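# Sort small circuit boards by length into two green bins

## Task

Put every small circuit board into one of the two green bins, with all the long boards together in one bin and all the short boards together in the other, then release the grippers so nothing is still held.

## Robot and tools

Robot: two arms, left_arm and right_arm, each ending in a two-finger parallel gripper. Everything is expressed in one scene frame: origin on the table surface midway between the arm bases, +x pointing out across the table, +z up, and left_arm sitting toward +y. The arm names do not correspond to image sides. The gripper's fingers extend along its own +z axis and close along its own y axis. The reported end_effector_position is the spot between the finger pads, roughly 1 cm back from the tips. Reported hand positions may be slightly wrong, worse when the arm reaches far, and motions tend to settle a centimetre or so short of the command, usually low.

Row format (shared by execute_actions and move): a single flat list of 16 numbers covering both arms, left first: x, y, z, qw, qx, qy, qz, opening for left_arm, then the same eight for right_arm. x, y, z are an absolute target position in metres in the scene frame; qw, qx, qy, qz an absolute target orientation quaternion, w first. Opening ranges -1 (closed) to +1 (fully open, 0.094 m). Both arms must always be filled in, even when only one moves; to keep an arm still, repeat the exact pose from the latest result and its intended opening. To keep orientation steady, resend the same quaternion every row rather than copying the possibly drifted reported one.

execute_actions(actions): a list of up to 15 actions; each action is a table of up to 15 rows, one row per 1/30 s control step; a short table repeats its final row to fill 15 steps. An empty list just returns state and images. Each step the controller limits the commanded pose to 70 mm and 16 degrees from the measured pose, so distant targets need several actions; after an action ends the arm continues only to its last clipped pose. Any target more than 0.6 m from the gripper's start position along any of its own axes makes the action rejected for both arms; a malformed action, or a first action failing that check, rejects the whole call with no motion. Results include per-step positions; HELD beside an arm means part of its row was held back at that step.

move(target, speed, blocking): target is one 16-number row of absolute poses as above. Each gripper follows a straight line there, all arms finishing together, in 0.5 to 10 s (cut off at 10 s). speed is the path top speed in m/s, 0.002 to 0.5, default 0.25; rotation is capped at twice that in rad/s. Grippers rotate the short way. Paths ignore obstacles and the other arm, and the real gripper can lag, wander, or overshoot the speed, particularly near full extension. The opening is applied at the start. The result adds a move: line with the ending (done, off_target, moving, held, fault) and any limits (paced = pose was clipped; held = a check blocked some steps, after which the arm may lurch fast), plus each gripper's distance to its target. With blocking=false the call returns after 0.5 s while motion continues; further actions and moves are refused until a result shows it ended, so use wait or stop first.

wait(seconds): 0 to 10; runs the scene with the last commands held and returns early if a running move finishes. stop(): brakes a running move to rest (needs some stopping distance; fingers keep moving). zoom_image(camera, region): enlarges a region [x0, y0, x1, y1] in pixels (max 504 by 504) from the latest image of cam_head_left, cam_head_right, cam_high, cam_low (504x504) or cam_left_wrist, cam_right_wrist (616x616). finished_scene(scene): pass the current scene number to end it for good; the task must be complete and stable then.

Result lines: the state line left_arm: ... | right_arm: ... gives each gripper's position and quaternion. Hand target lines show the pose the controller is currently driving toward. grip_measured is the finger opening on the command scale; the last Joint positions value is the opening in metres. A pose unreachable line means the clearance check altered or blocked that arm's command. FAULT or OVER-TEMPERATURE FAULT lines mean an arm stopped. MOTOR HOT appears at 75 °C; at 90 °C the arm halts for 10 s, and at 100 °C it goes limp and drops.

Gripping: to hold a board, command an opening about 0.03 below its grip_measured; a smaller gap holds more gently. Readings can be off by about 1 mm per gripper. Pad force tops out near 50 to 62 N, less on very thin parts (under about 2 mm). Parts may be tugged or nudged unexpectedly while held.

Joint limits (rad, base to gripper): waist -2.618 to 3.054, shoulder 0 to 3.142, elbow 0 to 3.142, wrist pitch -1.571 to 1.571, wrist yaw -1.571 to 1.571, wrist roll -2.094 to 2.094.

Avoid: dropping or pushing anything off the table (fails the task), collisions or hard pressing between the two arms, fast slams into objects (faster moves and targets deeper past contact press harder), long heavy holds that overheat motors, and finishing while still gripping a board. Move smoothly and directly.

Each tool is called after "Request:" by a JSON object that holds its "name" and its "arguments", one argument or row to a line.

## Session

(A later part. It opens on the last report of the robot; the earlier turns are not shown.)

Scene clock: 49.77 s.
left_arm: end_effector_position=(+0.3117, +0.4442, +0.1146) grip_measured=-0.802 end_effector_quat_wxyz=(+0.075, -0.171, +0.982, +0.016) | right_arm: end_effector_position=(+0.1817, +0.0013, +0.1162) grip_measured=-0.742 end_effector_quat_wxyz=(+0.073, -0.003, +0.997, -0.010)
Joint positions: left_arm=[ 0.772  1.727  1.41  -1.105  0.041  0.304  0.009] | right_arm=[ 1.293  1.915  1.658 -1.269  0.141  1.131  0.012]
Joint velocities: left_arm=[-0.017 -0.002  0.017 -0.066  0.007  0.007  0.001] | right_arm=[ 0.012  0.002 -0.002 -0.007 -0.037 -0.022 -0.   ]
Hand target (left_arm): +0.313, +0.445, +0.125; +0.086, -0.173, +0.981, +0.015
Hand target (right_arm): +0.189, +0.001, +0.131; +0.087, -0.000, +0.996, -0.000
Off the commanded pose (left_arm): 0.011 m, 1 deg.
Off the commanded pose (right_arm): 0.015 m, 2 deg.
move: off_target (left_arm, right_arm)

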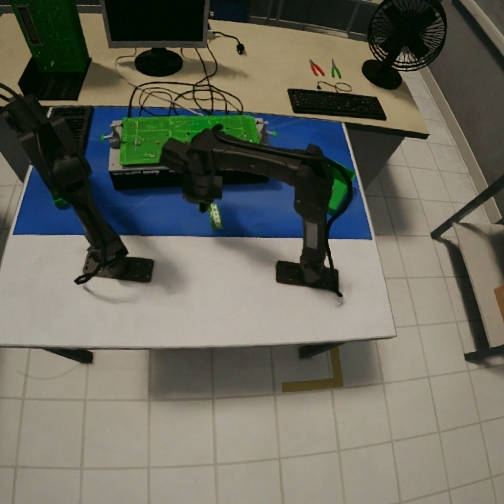

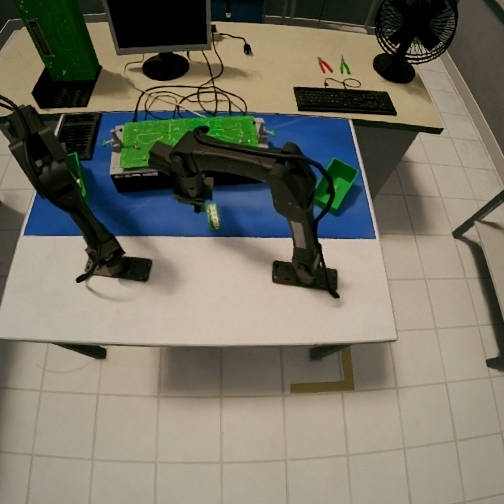

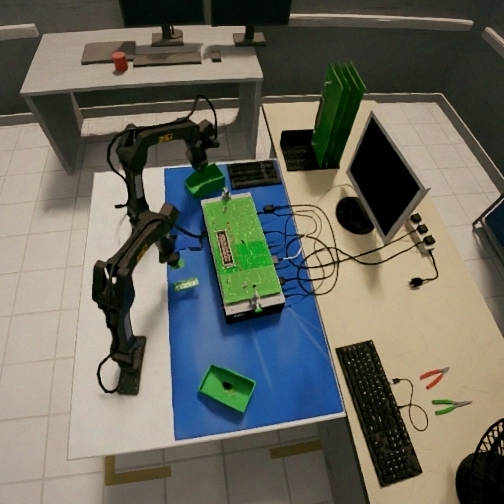

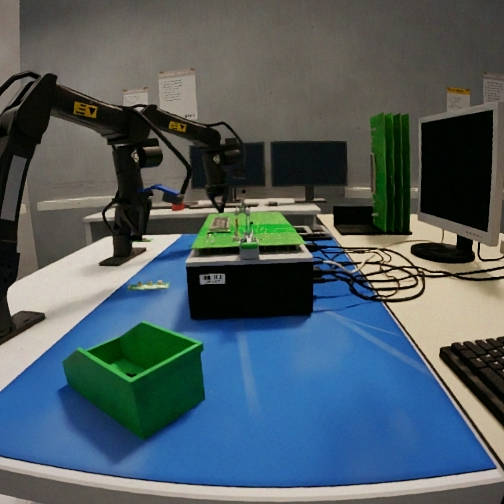

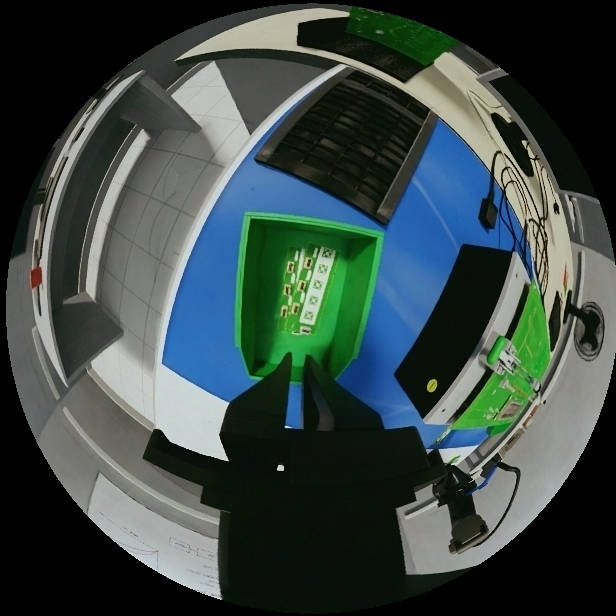

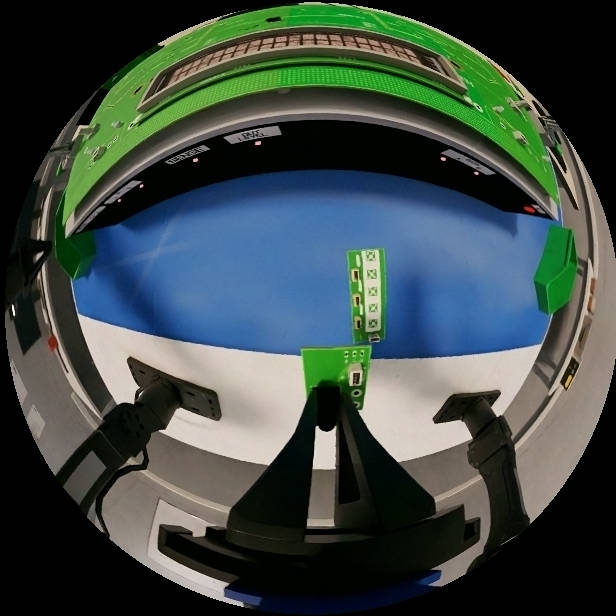

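Request:
{"name": "move", "arguments": {
  "target": [0.21,0.24,0.115, 0.087,-0.087,0.992,0.008, -0.6, 0.22,-0.27,0.135, 0.086,0.15,0.985,-0.013, -0.775],
  "speed": 0.3
}}

Request:
{"name": "move", "arguments": {
  "target": [0.203,-0.035,0.07, 0.087,-0.087,0.992,0.008, -0.6, 0.322,-0.452,0.135, 0.084,0.25,0.964,-0.022, -0.775],
  "speed": 0.3
}}

Scene clock: 51.80 s.
left_arm: end_effector_position=(+0.2196, +0.2392, +0.1168) grip_measured=-0.602 end_effector_quat_wxyz=(+0.099, -0.086, +0.991, -0.002) | right_arm: end_effector_position=(+0.2289, -0.2654, +0.1375) grip_measured=-0.742 end_effector_quat_wxyz=(+0.081, +0.150, +0.985, -0.009)
Joint positions: left_arm=[ 0.11   1.051  0.861 -1.184 -0.016 -0.182  0.019] | right_arm=[ 0.486  1.29   1.092 -1.237  0.092  0.628  0.012]
Joint velocities: left_arm=[-0.002 -0.002 -0.012  0.022 -0.051  0.081  0.   ] | right_arm=[ 0.007 -0.002  0.007 -0.081 -0.11  -0.007  0.001]
Hand target (left_arm): +0.211, +0.240, +0.113; +0.090, -0.087, +0.992, +0.005
Hand target (right_arm): +0.225, -0.270, +0.138; +0.081, +0.150, +0.985, -0.010
Off the commanded pose (left_arm): 0.010 m, 2 deg.
Off the commanded pose (right_arm): 0.010 m, 1 deg.
move: done

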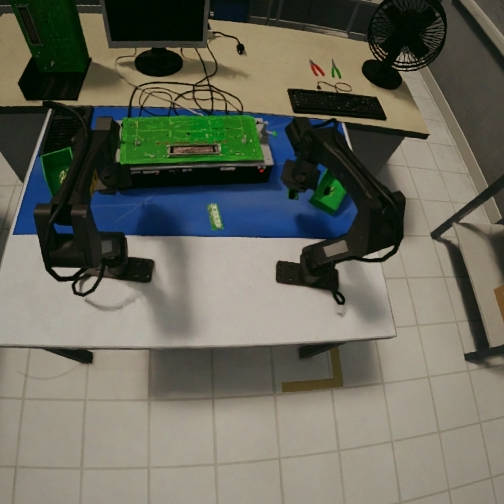

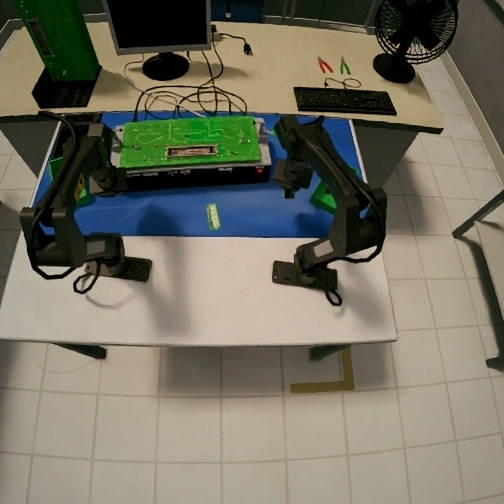

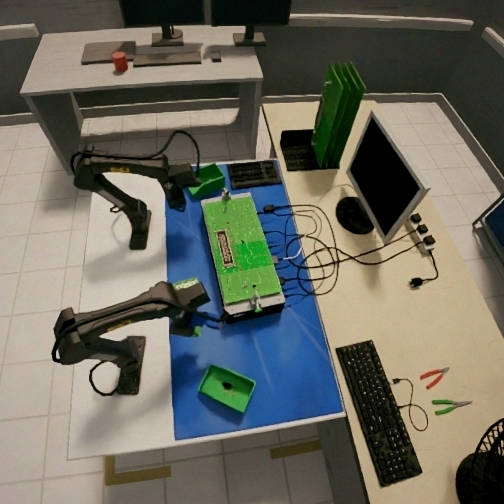

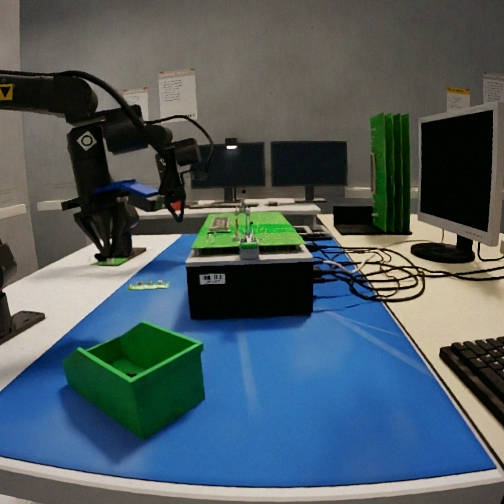

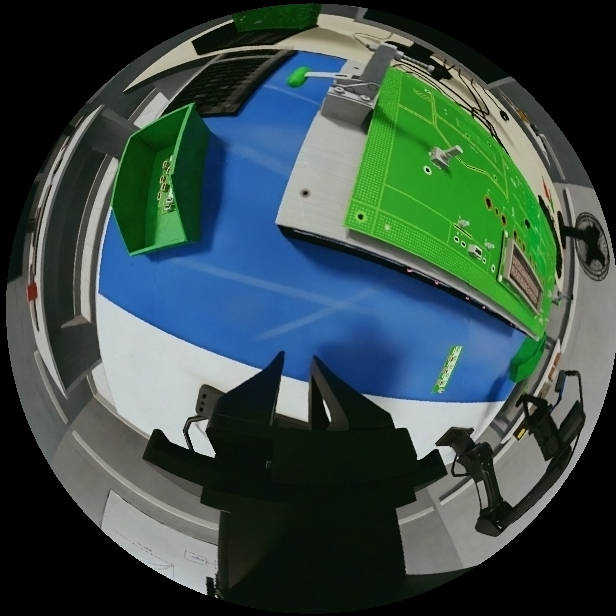

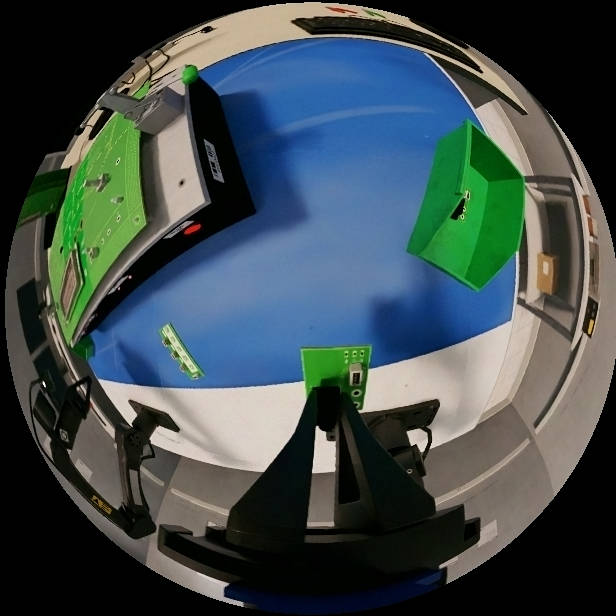

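Scene clock: 53.37 s.
left_arm: end_effector_position=(+0.2006, -0.0343, +0.0661) grip_measured=-0.602 end_effector_quat_wxyz=(+0.078, -0.082, +0.994, -0.001) | right_arm: end_effector_position=(+0.3127, -0.4462, +0.1213) grip_measured=-0.742 end_effector_quat_wxyz=(+0.058, +0.253, +0.966, -0.017)
Joint positions: left_arm=[-0.973  1.729  1.22  -1.    -0.143 -1.254  0.019] | right_arm=[-0.206  1.684  1.392 -1.161  0.022  0.15   0.012]
Joint velocities: left_arm=[ 0.017  0.002  0.012 -0.022  0.022 -0.022 -0.   ] | right_arm=[ 0.002 -0.017 -0.002  0.007 -0.007  0.022  0.001]
Hand target (left_arm): +0.205, -0.036, +0.072; +0.087, -0.087, +0.992, +0.001
Hand target (right_arm): +0.324, -0.451, +0.133; +0.082, +0.251, +0.964, -0.018
Off the commanded pose (left_arm): 0.005 m, 2 deg.
Off the commanded pose (right_arm): 0.018 m, 3 deg.
move: off_target (right_arm)

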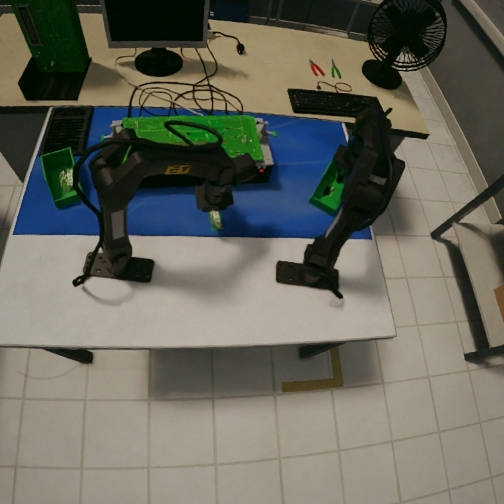

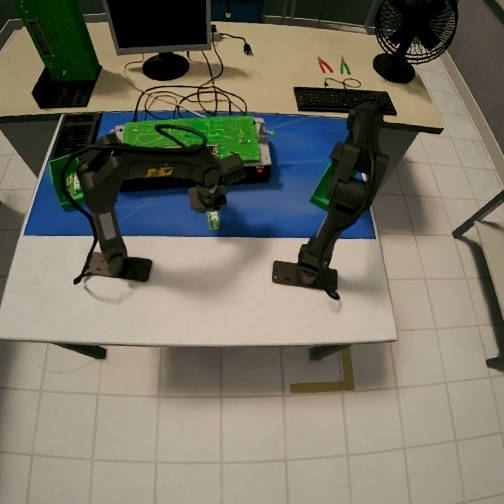

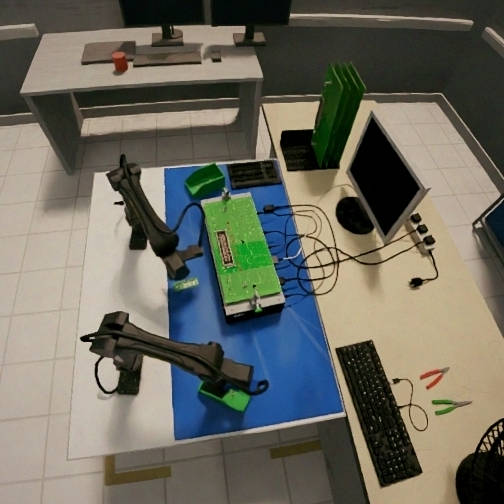

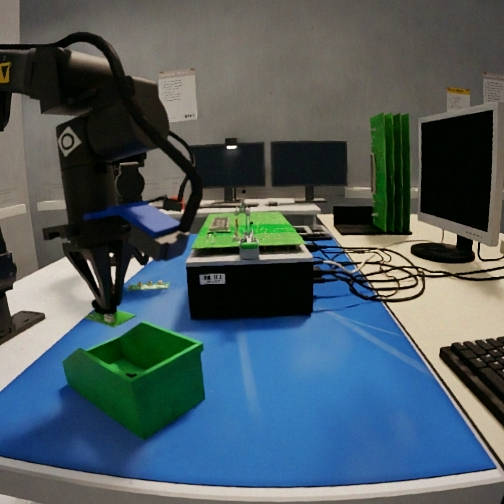

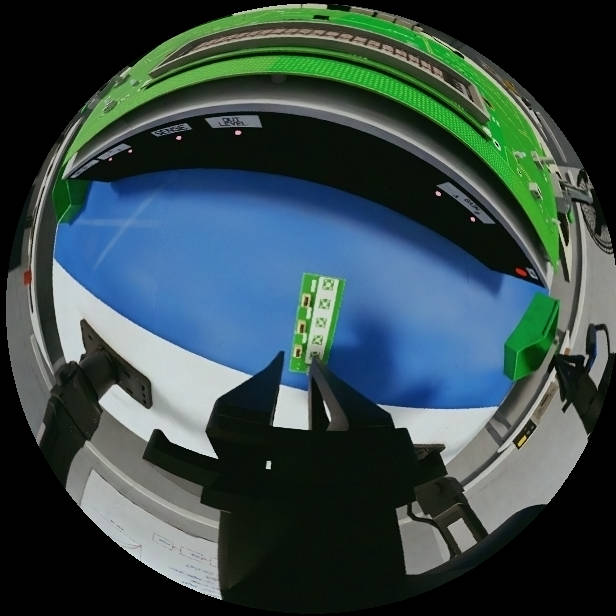

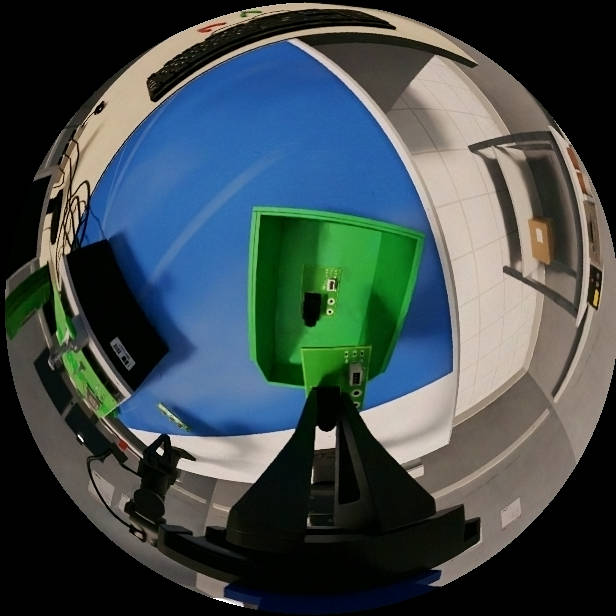

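Request:
{"name": "move", "arguments": {
  "target": [0.207,-0.032,0.033, 0.087,-0.087,0.992,0.008, -0.6, 0.324,-0.453,0.045, 0.084,0.25,0.964,-0.022, -0.775],
  "speed": 0.1
}}

Request:
{"name": "zoom_image", "arguments": {
  "camera": "cam_left_wrist",
  "region": [240,270,380,420]
}}

Request:
{"name": "zoom_image", "arguments": {
  "camera": "cam_right_wrist",
  "region": [190,190,470,470]
}}

Scene clock: 55.43 s.
left_arm: end_effector_position=(+0.2047, -0.0397, +0.0405) grip_measured=-0.602 end_effector_quat_wxyz=(+0.083, -0.084, +0.993, -0.006) | right_arm: end_effector_position=(+0.3218, -0.4495, +0.0470) grip_measured=-0.742 end_effector_quat_wxyz=(+0.078, +0.252, +0.964, -0.019)
Joint positions: left_arm=[-0.973  1.772  1.163 -0.887 -0.149 -1.257  0.019] | right_arm=[-0.206  1.74   1.149 -0.821  0.022  0.148  0.012]
Joint velocities: left_arm=[-0.007  0.002  0.002 -0.022  0.007  0.007 -0.   ] | right_arm=[ 0.002  0.002  0.002 -0.051 -0.095  0.037 -0.   ]
Hand target (left_arm): +0.207, -0.032, +0.033; +0.087, -0.087, +0.992, +0.008
Hand target (right_arm): +0.323, -0.452, +0.045; +0.084, +0.250, +0.964, -0.022
Off the commanded pose (left_arm): 0.011 m, 2 deg.
Off the commanded pose (right_arm): 0.005 m, 1 deg.
move: off_target (left_arm)

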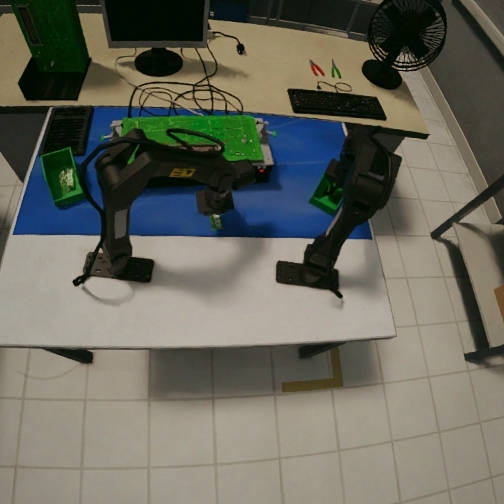

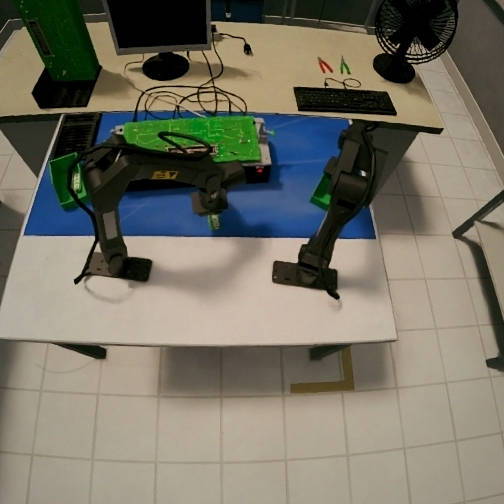

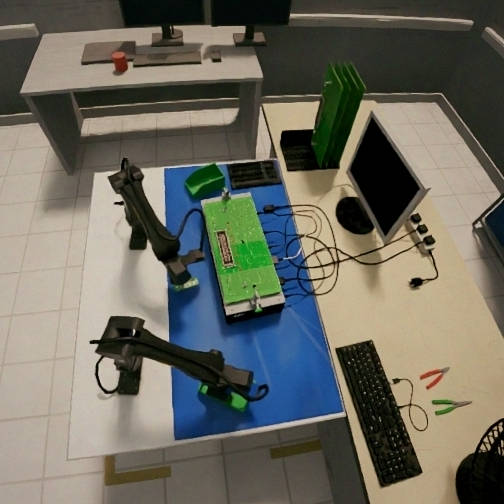

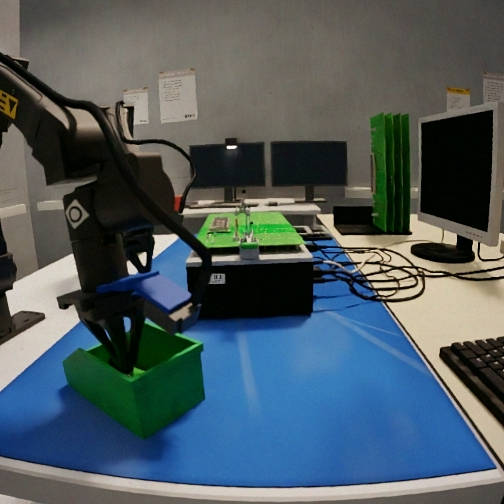

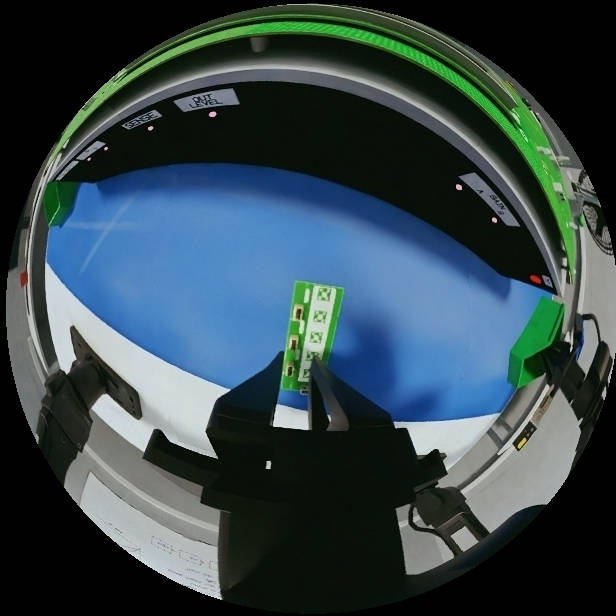

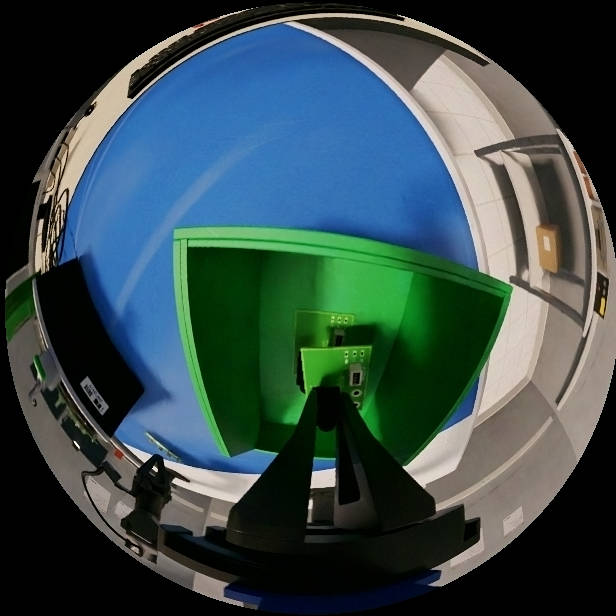

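Region (240, 270, 380, 420) of cam_left_wrist's 616x616 image, scaled by 3.360, with more detail than that image has; it fills the left 470 columns of this view, and the rest is white.

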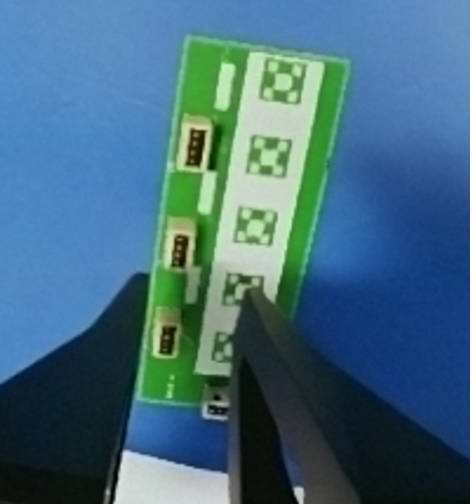

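Region (190, 190, 470, 470) of cam_right_wrist's 616x616 image, scaled by 1.800, with more detail than that image has.

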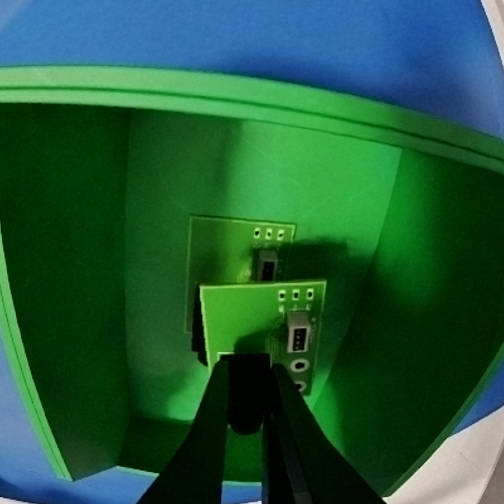

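Request:
{"name": "move", "arguments": {
  "target": [0.2125,-0.027,0.030, 0.087,-0.087,0.992,0.008, -0.6, 0.323,-0.454,0.034, 0.084,0.25,0.964,-0.022, -0.775],
  "speed": 0.04
}}

Request:
{"name": "zoom_image", "arguments": {
  "camera": "cam_left_wrist",
  "region": [240,270,380,420]
}}

Request:
{"name": "zoom_image", "arguments": {
  "camera": "cam_right_wrist",
  "region": [190,190,470,470]
}}

Scene clock: 57.33 s.
left_arm: end_effector_position=(+0.2104, -0.0341, +0.0365) grip_measured=-0.602 end_effector_quat_wxyz=(+0.083, -0.088, +0.993, -0.004) | right_arm: end_effector_position=(+0.3224, -0.4497, +0.0369) grip_measured=-0.742 end_effector_quat_wxyz=(+0.078, +0.250, +0.965, -0.019)
Joint positions: left_arm=[-0.949  1.772  1.146 -0.87  -0.149 -1.241  0.019] | right_arm=[-0.206  1.755  1.125 -0.78   0.022  0.144  0.012]
Joint velocities: left_arm=[-0.002  0.002 -0.007 -0.007 -0.037 -0.022 -0.   ] | right_arm=[-0.007 -0.002  0.022  0.081 -0.007 -0.066 -0.   ]
Hand target (left_arm): +0.212, -0.027, +0.030; +0.087, -0.087, +0.992, +0.008
Hand target (right_arm): +0.323, -0.454, +0.034; +0.084, +0.250, +0.964, -0.022
Off the commanded pose (left_arm): 0.010 m, 1 deg.
Off the commanded pose (right_arm): 0.005 m, 1 deg.
move: done

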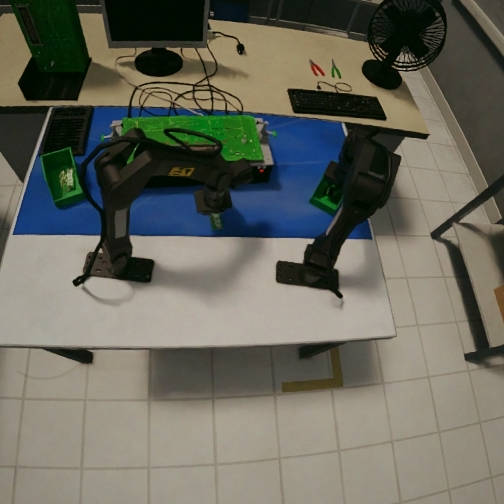

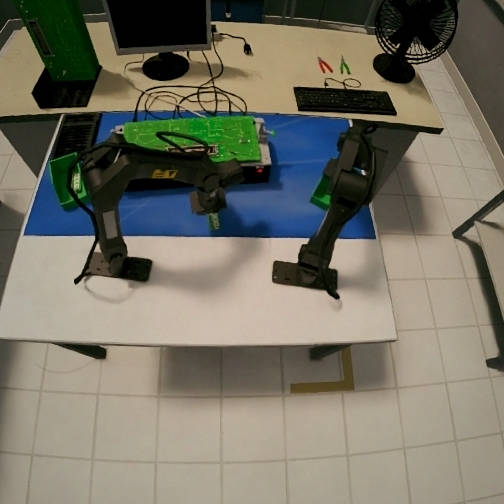

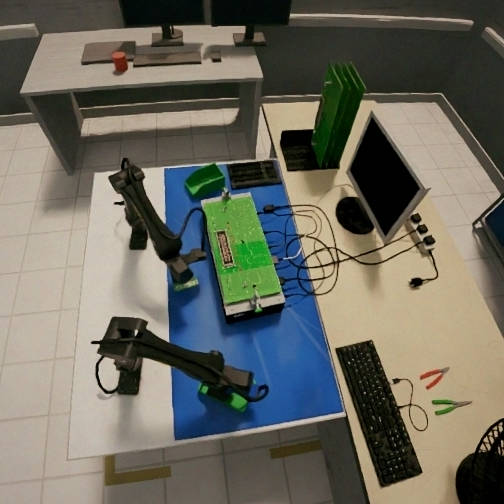

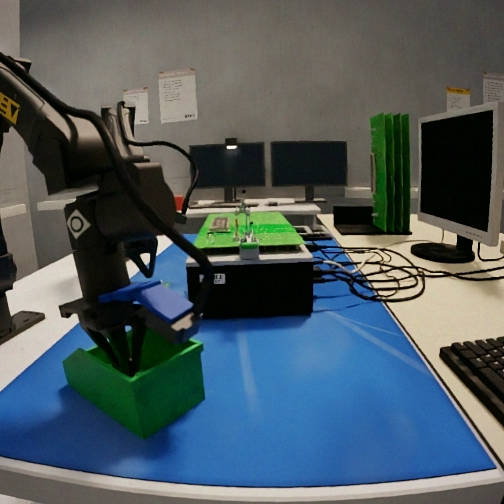

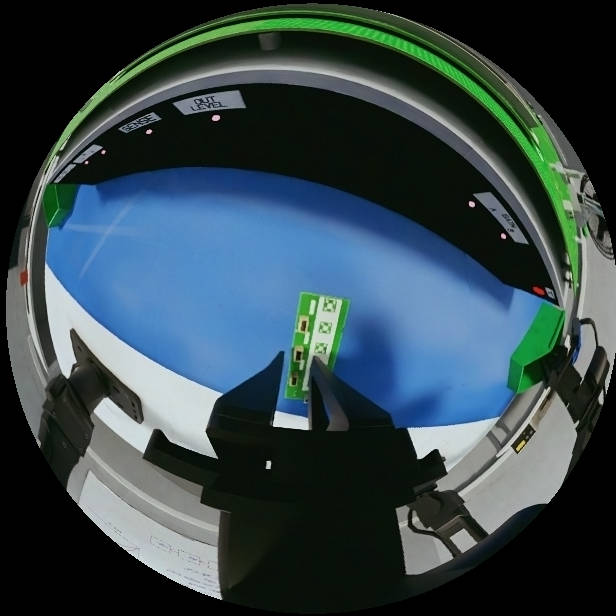

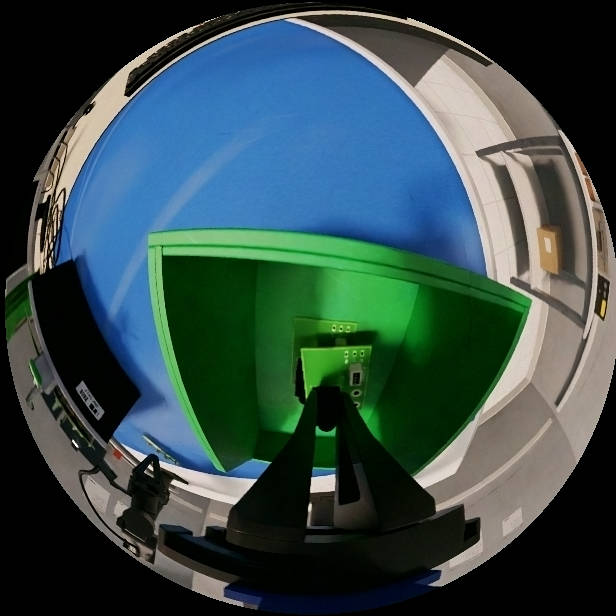

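Region (240, 270, 380, 420) of cam_left_wrist's 616x616 image, scaled by 3.360, with more detail than that image has; it fills the left 470 columns of this view, and the rest is white.

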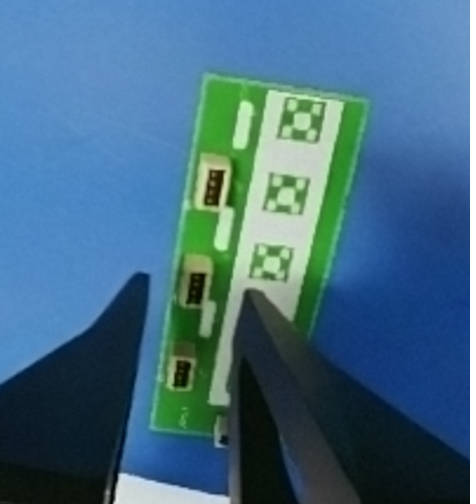

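Region (190, 190, 470, 470) of cam_right_wrist's 616x616 image, scaled by 1.800, with more detail than that image has.

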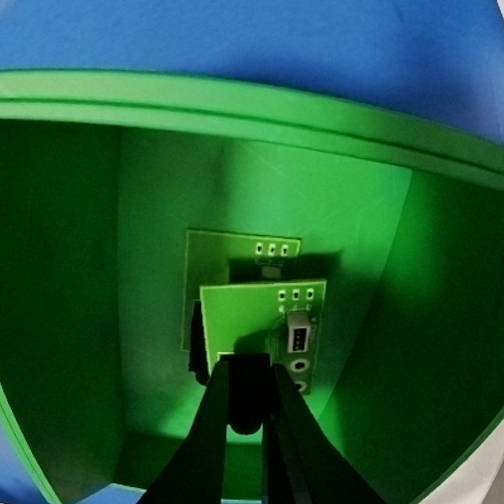

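Request:
{"name": "move", "arguments": {
  "target": [0.2115,-0.0265,0.013, 0.087,-0.087,0.992,0.008, -0.62, 0.323,-0.454,0.034, 0.084,0.25,0.964,-0.022, -0.58],
  "speed": 0.05
}}

Request:
{"name": "zoom_image", "arguments": {
  "camera": "cam_left_wrist",
  "region": [240,270,380,420]
}}

Scene clock: 58.67 s.
left_arm: end_effector_position=(+0.2100, -0.0335, +0.0196) grip_measured=-0.618 end_effector_quat_wxyz=(+0.083, -0.088, +0.993, -0.004) | right_arm: end_effector_position=(+0.3232, -0.4500, +0.0371) grip_measured=-0.582 end_effector_quat_wxyz=(+0.080, +0.249, +0.965, -0.020)
Joint positions: left_arm=[-0.949  1.796  1.102 -0.802 -0.149 -1.24   0.018] | right_arm=[-0.206  1.755  1.125 -0.777  0.022  0.144  0.02 ]
Joint velocities: left_arm=[-0.022 -0.017  0.002 -0.022 -0.007 -0.022 -0.   ] | right_arm=[ 0.007 -0.002 -0.012  0.007 -0.051 -0.037 -0.001]
Hand target (left_arm): +0.211, -0.027, +0.013; +0.087, -0.087, +0.992, +0.008
Hand target (right_arm): +0.323, -0.454, +0.034; +0.084, +0.250, +0.964, -0.022
Off the commanded pose (left_arm): 0.010 m, 1 deg.
Off the commanded pose (right_arm): 0.005 m, 1 deg.
move: done

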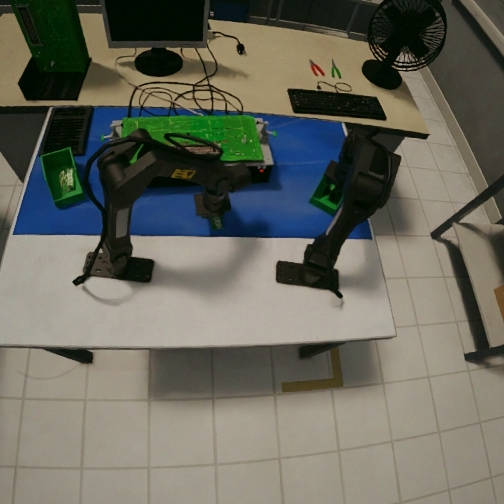

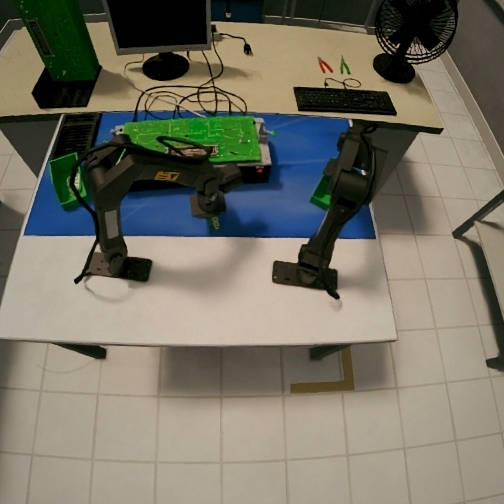

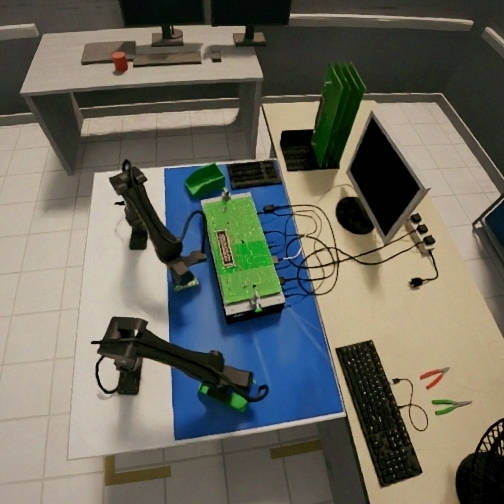

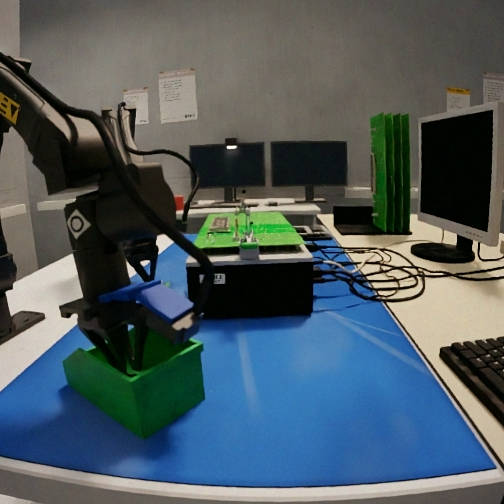

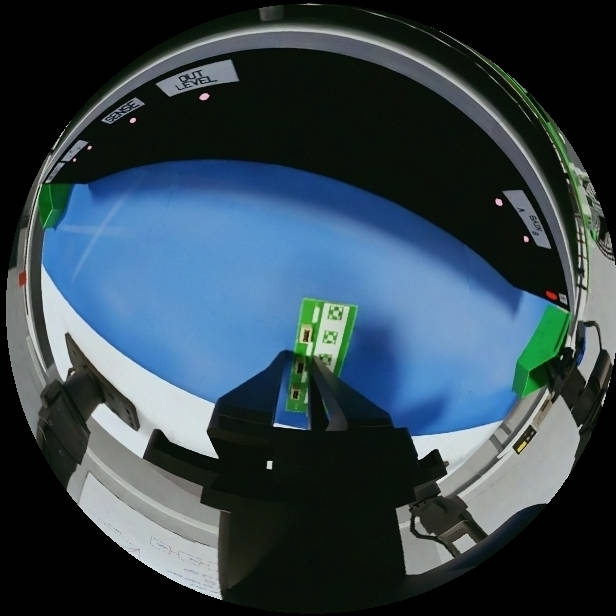

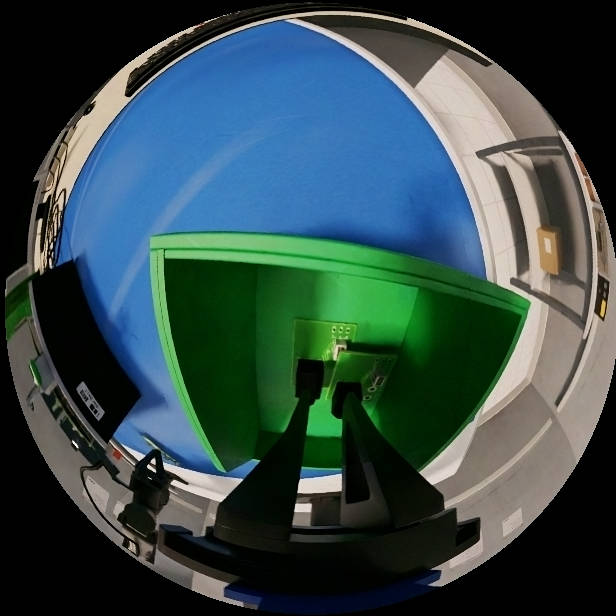

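Region (240, 270, 380, 420) of cam_left_wrist's 616x616 image, scaled by 3.360, with more detail than that image has; it fills the left 470 columns of this view, and the rest is white.

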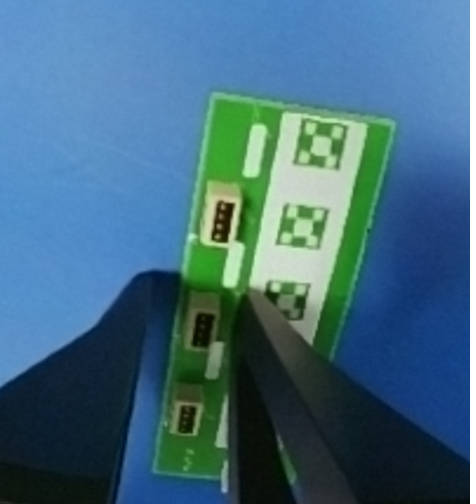

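Request:
{"name": "execute_actions", "arguments": {
  "actions": [
    [[0.211,-0.0267,0.0126,0.087,-0.087,0.992,0.008,-0.63,0.323,-0.454,0.036,0.084,0.25,0.964,-0.022,-0.58],[0.2106,-0.0269,0.0122,0.087,-0.087,0.992,0.008,-0.64,0.323,-0.454,0.038,0.084,0.25,0.964,-0.022,-0.58],[0.2102,-0.0271,0.0118,0.087,-0.087,0.992,0.008,-0.65,0.323,-0.454,0.040,0.084,0.25,0.964,-0.022,-0.58],[0.2098,-0.0273,0.0114,0.087,-0.087,0.992,0.008,-0.66,0.323,-0.454,0.043,0.084,0.25,0.964,-0.022,-0.58],[0.2095,-0.0275,0.011,0.087,-0.087,0.992,0.008,-0.67,0.323,-0.453,0.046,0.084,0.25,0.964,-0.022,-0.58],[0.2095,-0.0275,0.0106,0.087,-0.087,0.992,0.008,-0.68,0.323,-0.453,0.050,0.084,0.25,0.964,-0.022,-0.58],[0.2095,-0.0275,0.0102,0.087,-0.087,0.992,0.008,-0.69,0.323,-0.453,0.054,0.084,0.25,0.964,-0.022,-0.58],[0.2095,-0.0275,0.0098,0.087,-0.087,0.992,0.008,-0.70,0.323,-0.452,0.058,0.084,0.25,0.964,-0.022,-0.58],[0.2095,-0.0275,0.0094,0.087,-0.087,0.992,0.008,-0.70,0.323,-0.452,0.063,0.084,0.25,0.964,-0.022,-0.58],[0.2095,-0.0275,0.009,0.087,-0.087,0.992,0.008,-0.70,0.323,-0.452,0.068,0.084,0.25,0.964,-0.022,-0.58],[0.2095,-0.0275,0.009,0.087,-0.087,0.992,0.008,-0.70,0.323,-0.452,0.073,0.084,0.25,0.964,-0.022,-0.58],[0.2095,-0.0275,0.009,0.087,-0.087,0.992,0.008,-0.70,0.323,-0.452,0.078,0.084,0.25,0.964,-0.022,-0.58],[0.2095,-0.0275,0.009,0.087,-0.087,0.992,0.008,-0.70,0.323,-0.452,0.082,0.084,0.25,0.964,-0.022,-0.58],[0.2095,-0.0275,0.009,0.087,-0.087,0.992,0.008,-0.70,0.323,-0.452,0.085,0.084,0.25,0.964,-0.022,-0.58],[0.2095,-0.0275,0.009,0.087,-0.087,0.992,0.008,-0.70,0.323,-0.452,0.087,0.084,0.25,0.964,-0.022,-0.58]]
  ]
}}

Request:
{"name": "zoom_image", "arguments": {
  "camera": "cam_left_wrist",
  "region": [240,270,380,420]
}}

Scene clock: 60.17 s.
left_arm: end_effector_position=(+0.2117, -0.0365, +0.0199) grip_measured=-0.698 end_effector_quat_wxyz=(+0.086, -0.088, +0.992, -0.010) | right_arm: end_effector_position=(+0.3194, -0.4486, +0.0594) grip_measured=-0.582 end_effector_quat_wxyz=(+0.068, +0.249, +0.966, -0.018)
Joint positions: left_arm=[-0.949  1.796  1.102 -0.788 -0.149 -1.24   0.014] | right_arm=[-0.206  1.731  1.194 -0.893  0.022  0.143  0.02 ]
Joint velocities: left_arm=[ 0.007  0.012 -0.012 -0.022 -0.007  0.037 -0.001] | right_arm=[-0.017 -0.188  0.398 -0.344  0.022 -0.139 -0.001]
Hand target (left_arm): +0.209, -0.027, +0.009; +0.087, -0.087, +0.992, +0.008
Hand target (right_arm): +0.323, -0.452, +0.086; +0.085, +0.250, +0.964, -0.022
Off the commanded pose (left_arm): 0.014 m, 2 deg.
Off the commanded pose (right_arm): 0.028 m, 2 deg.
Step readings (end_effector_position):
0: left_arm (+0.2102, -0.0338, +0.0196) | right_arm (+0.3232, -0.4500, +0.0371)
1: left_arm (+0.2102, -0.0338, +0.0196) | right_arm (+0.3232, -0.4500, +0.0371)
2: left_arm (+0.2103, -0.0339, +0.0196) | right_arm (+0.3232, -0.4500, +0.0371)
4: left_arm (+0.2104, -0.0341, +0.0196) | right_arm (+0.3232, -0.4500, +0.0371)
8: left_arm (+0.2109, -0.0350, +0.0197) | right_arm (+0.3192, -0.4485, +0.0364)
15: end_effector_position above

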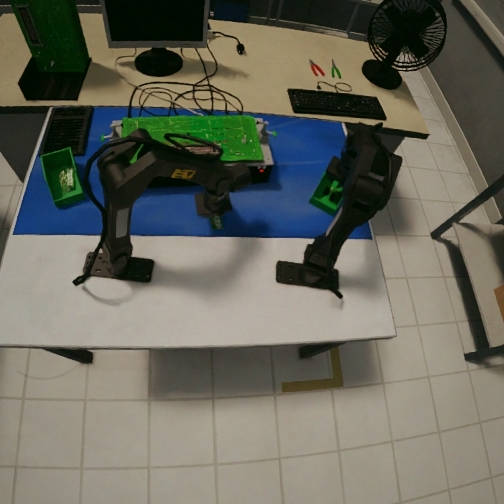

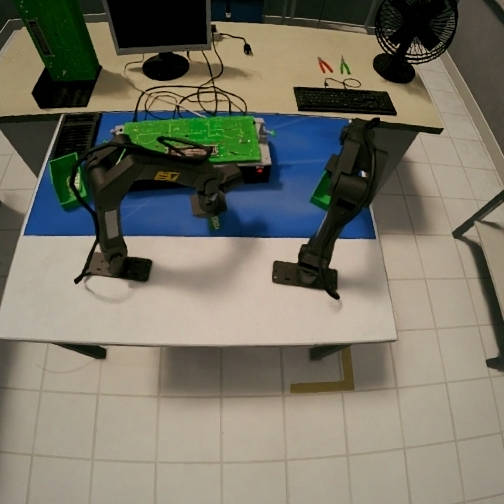

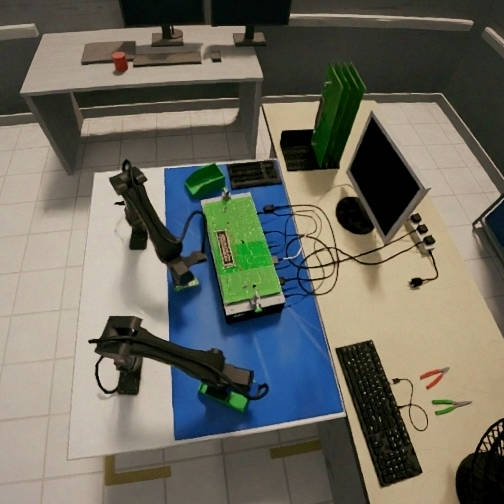

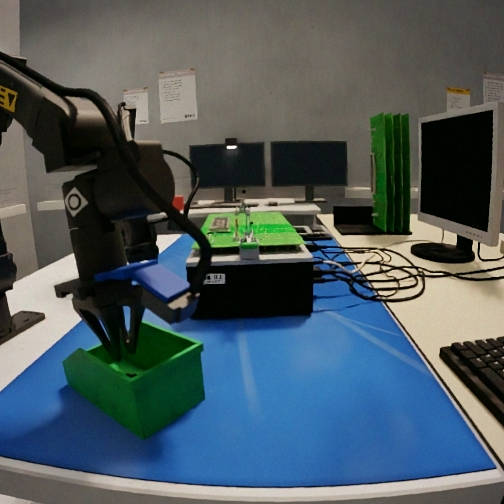

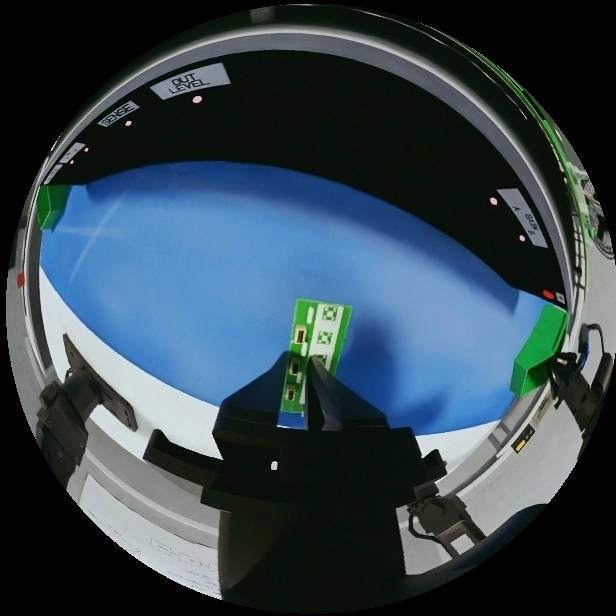

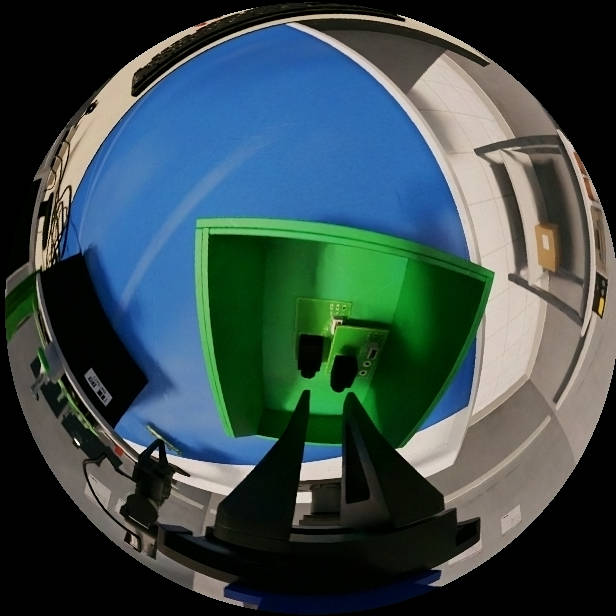

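Region (240, 270, 380, 420) of cam_left_wrist's 616x616 image, scaled by 3.360, with more detail than that image has; it fills the left 470 columns of this view, and the rest is white.

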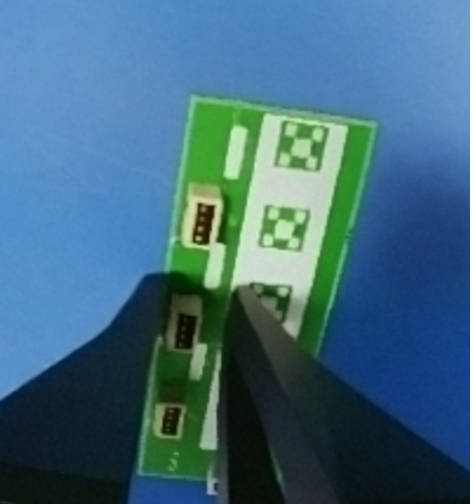

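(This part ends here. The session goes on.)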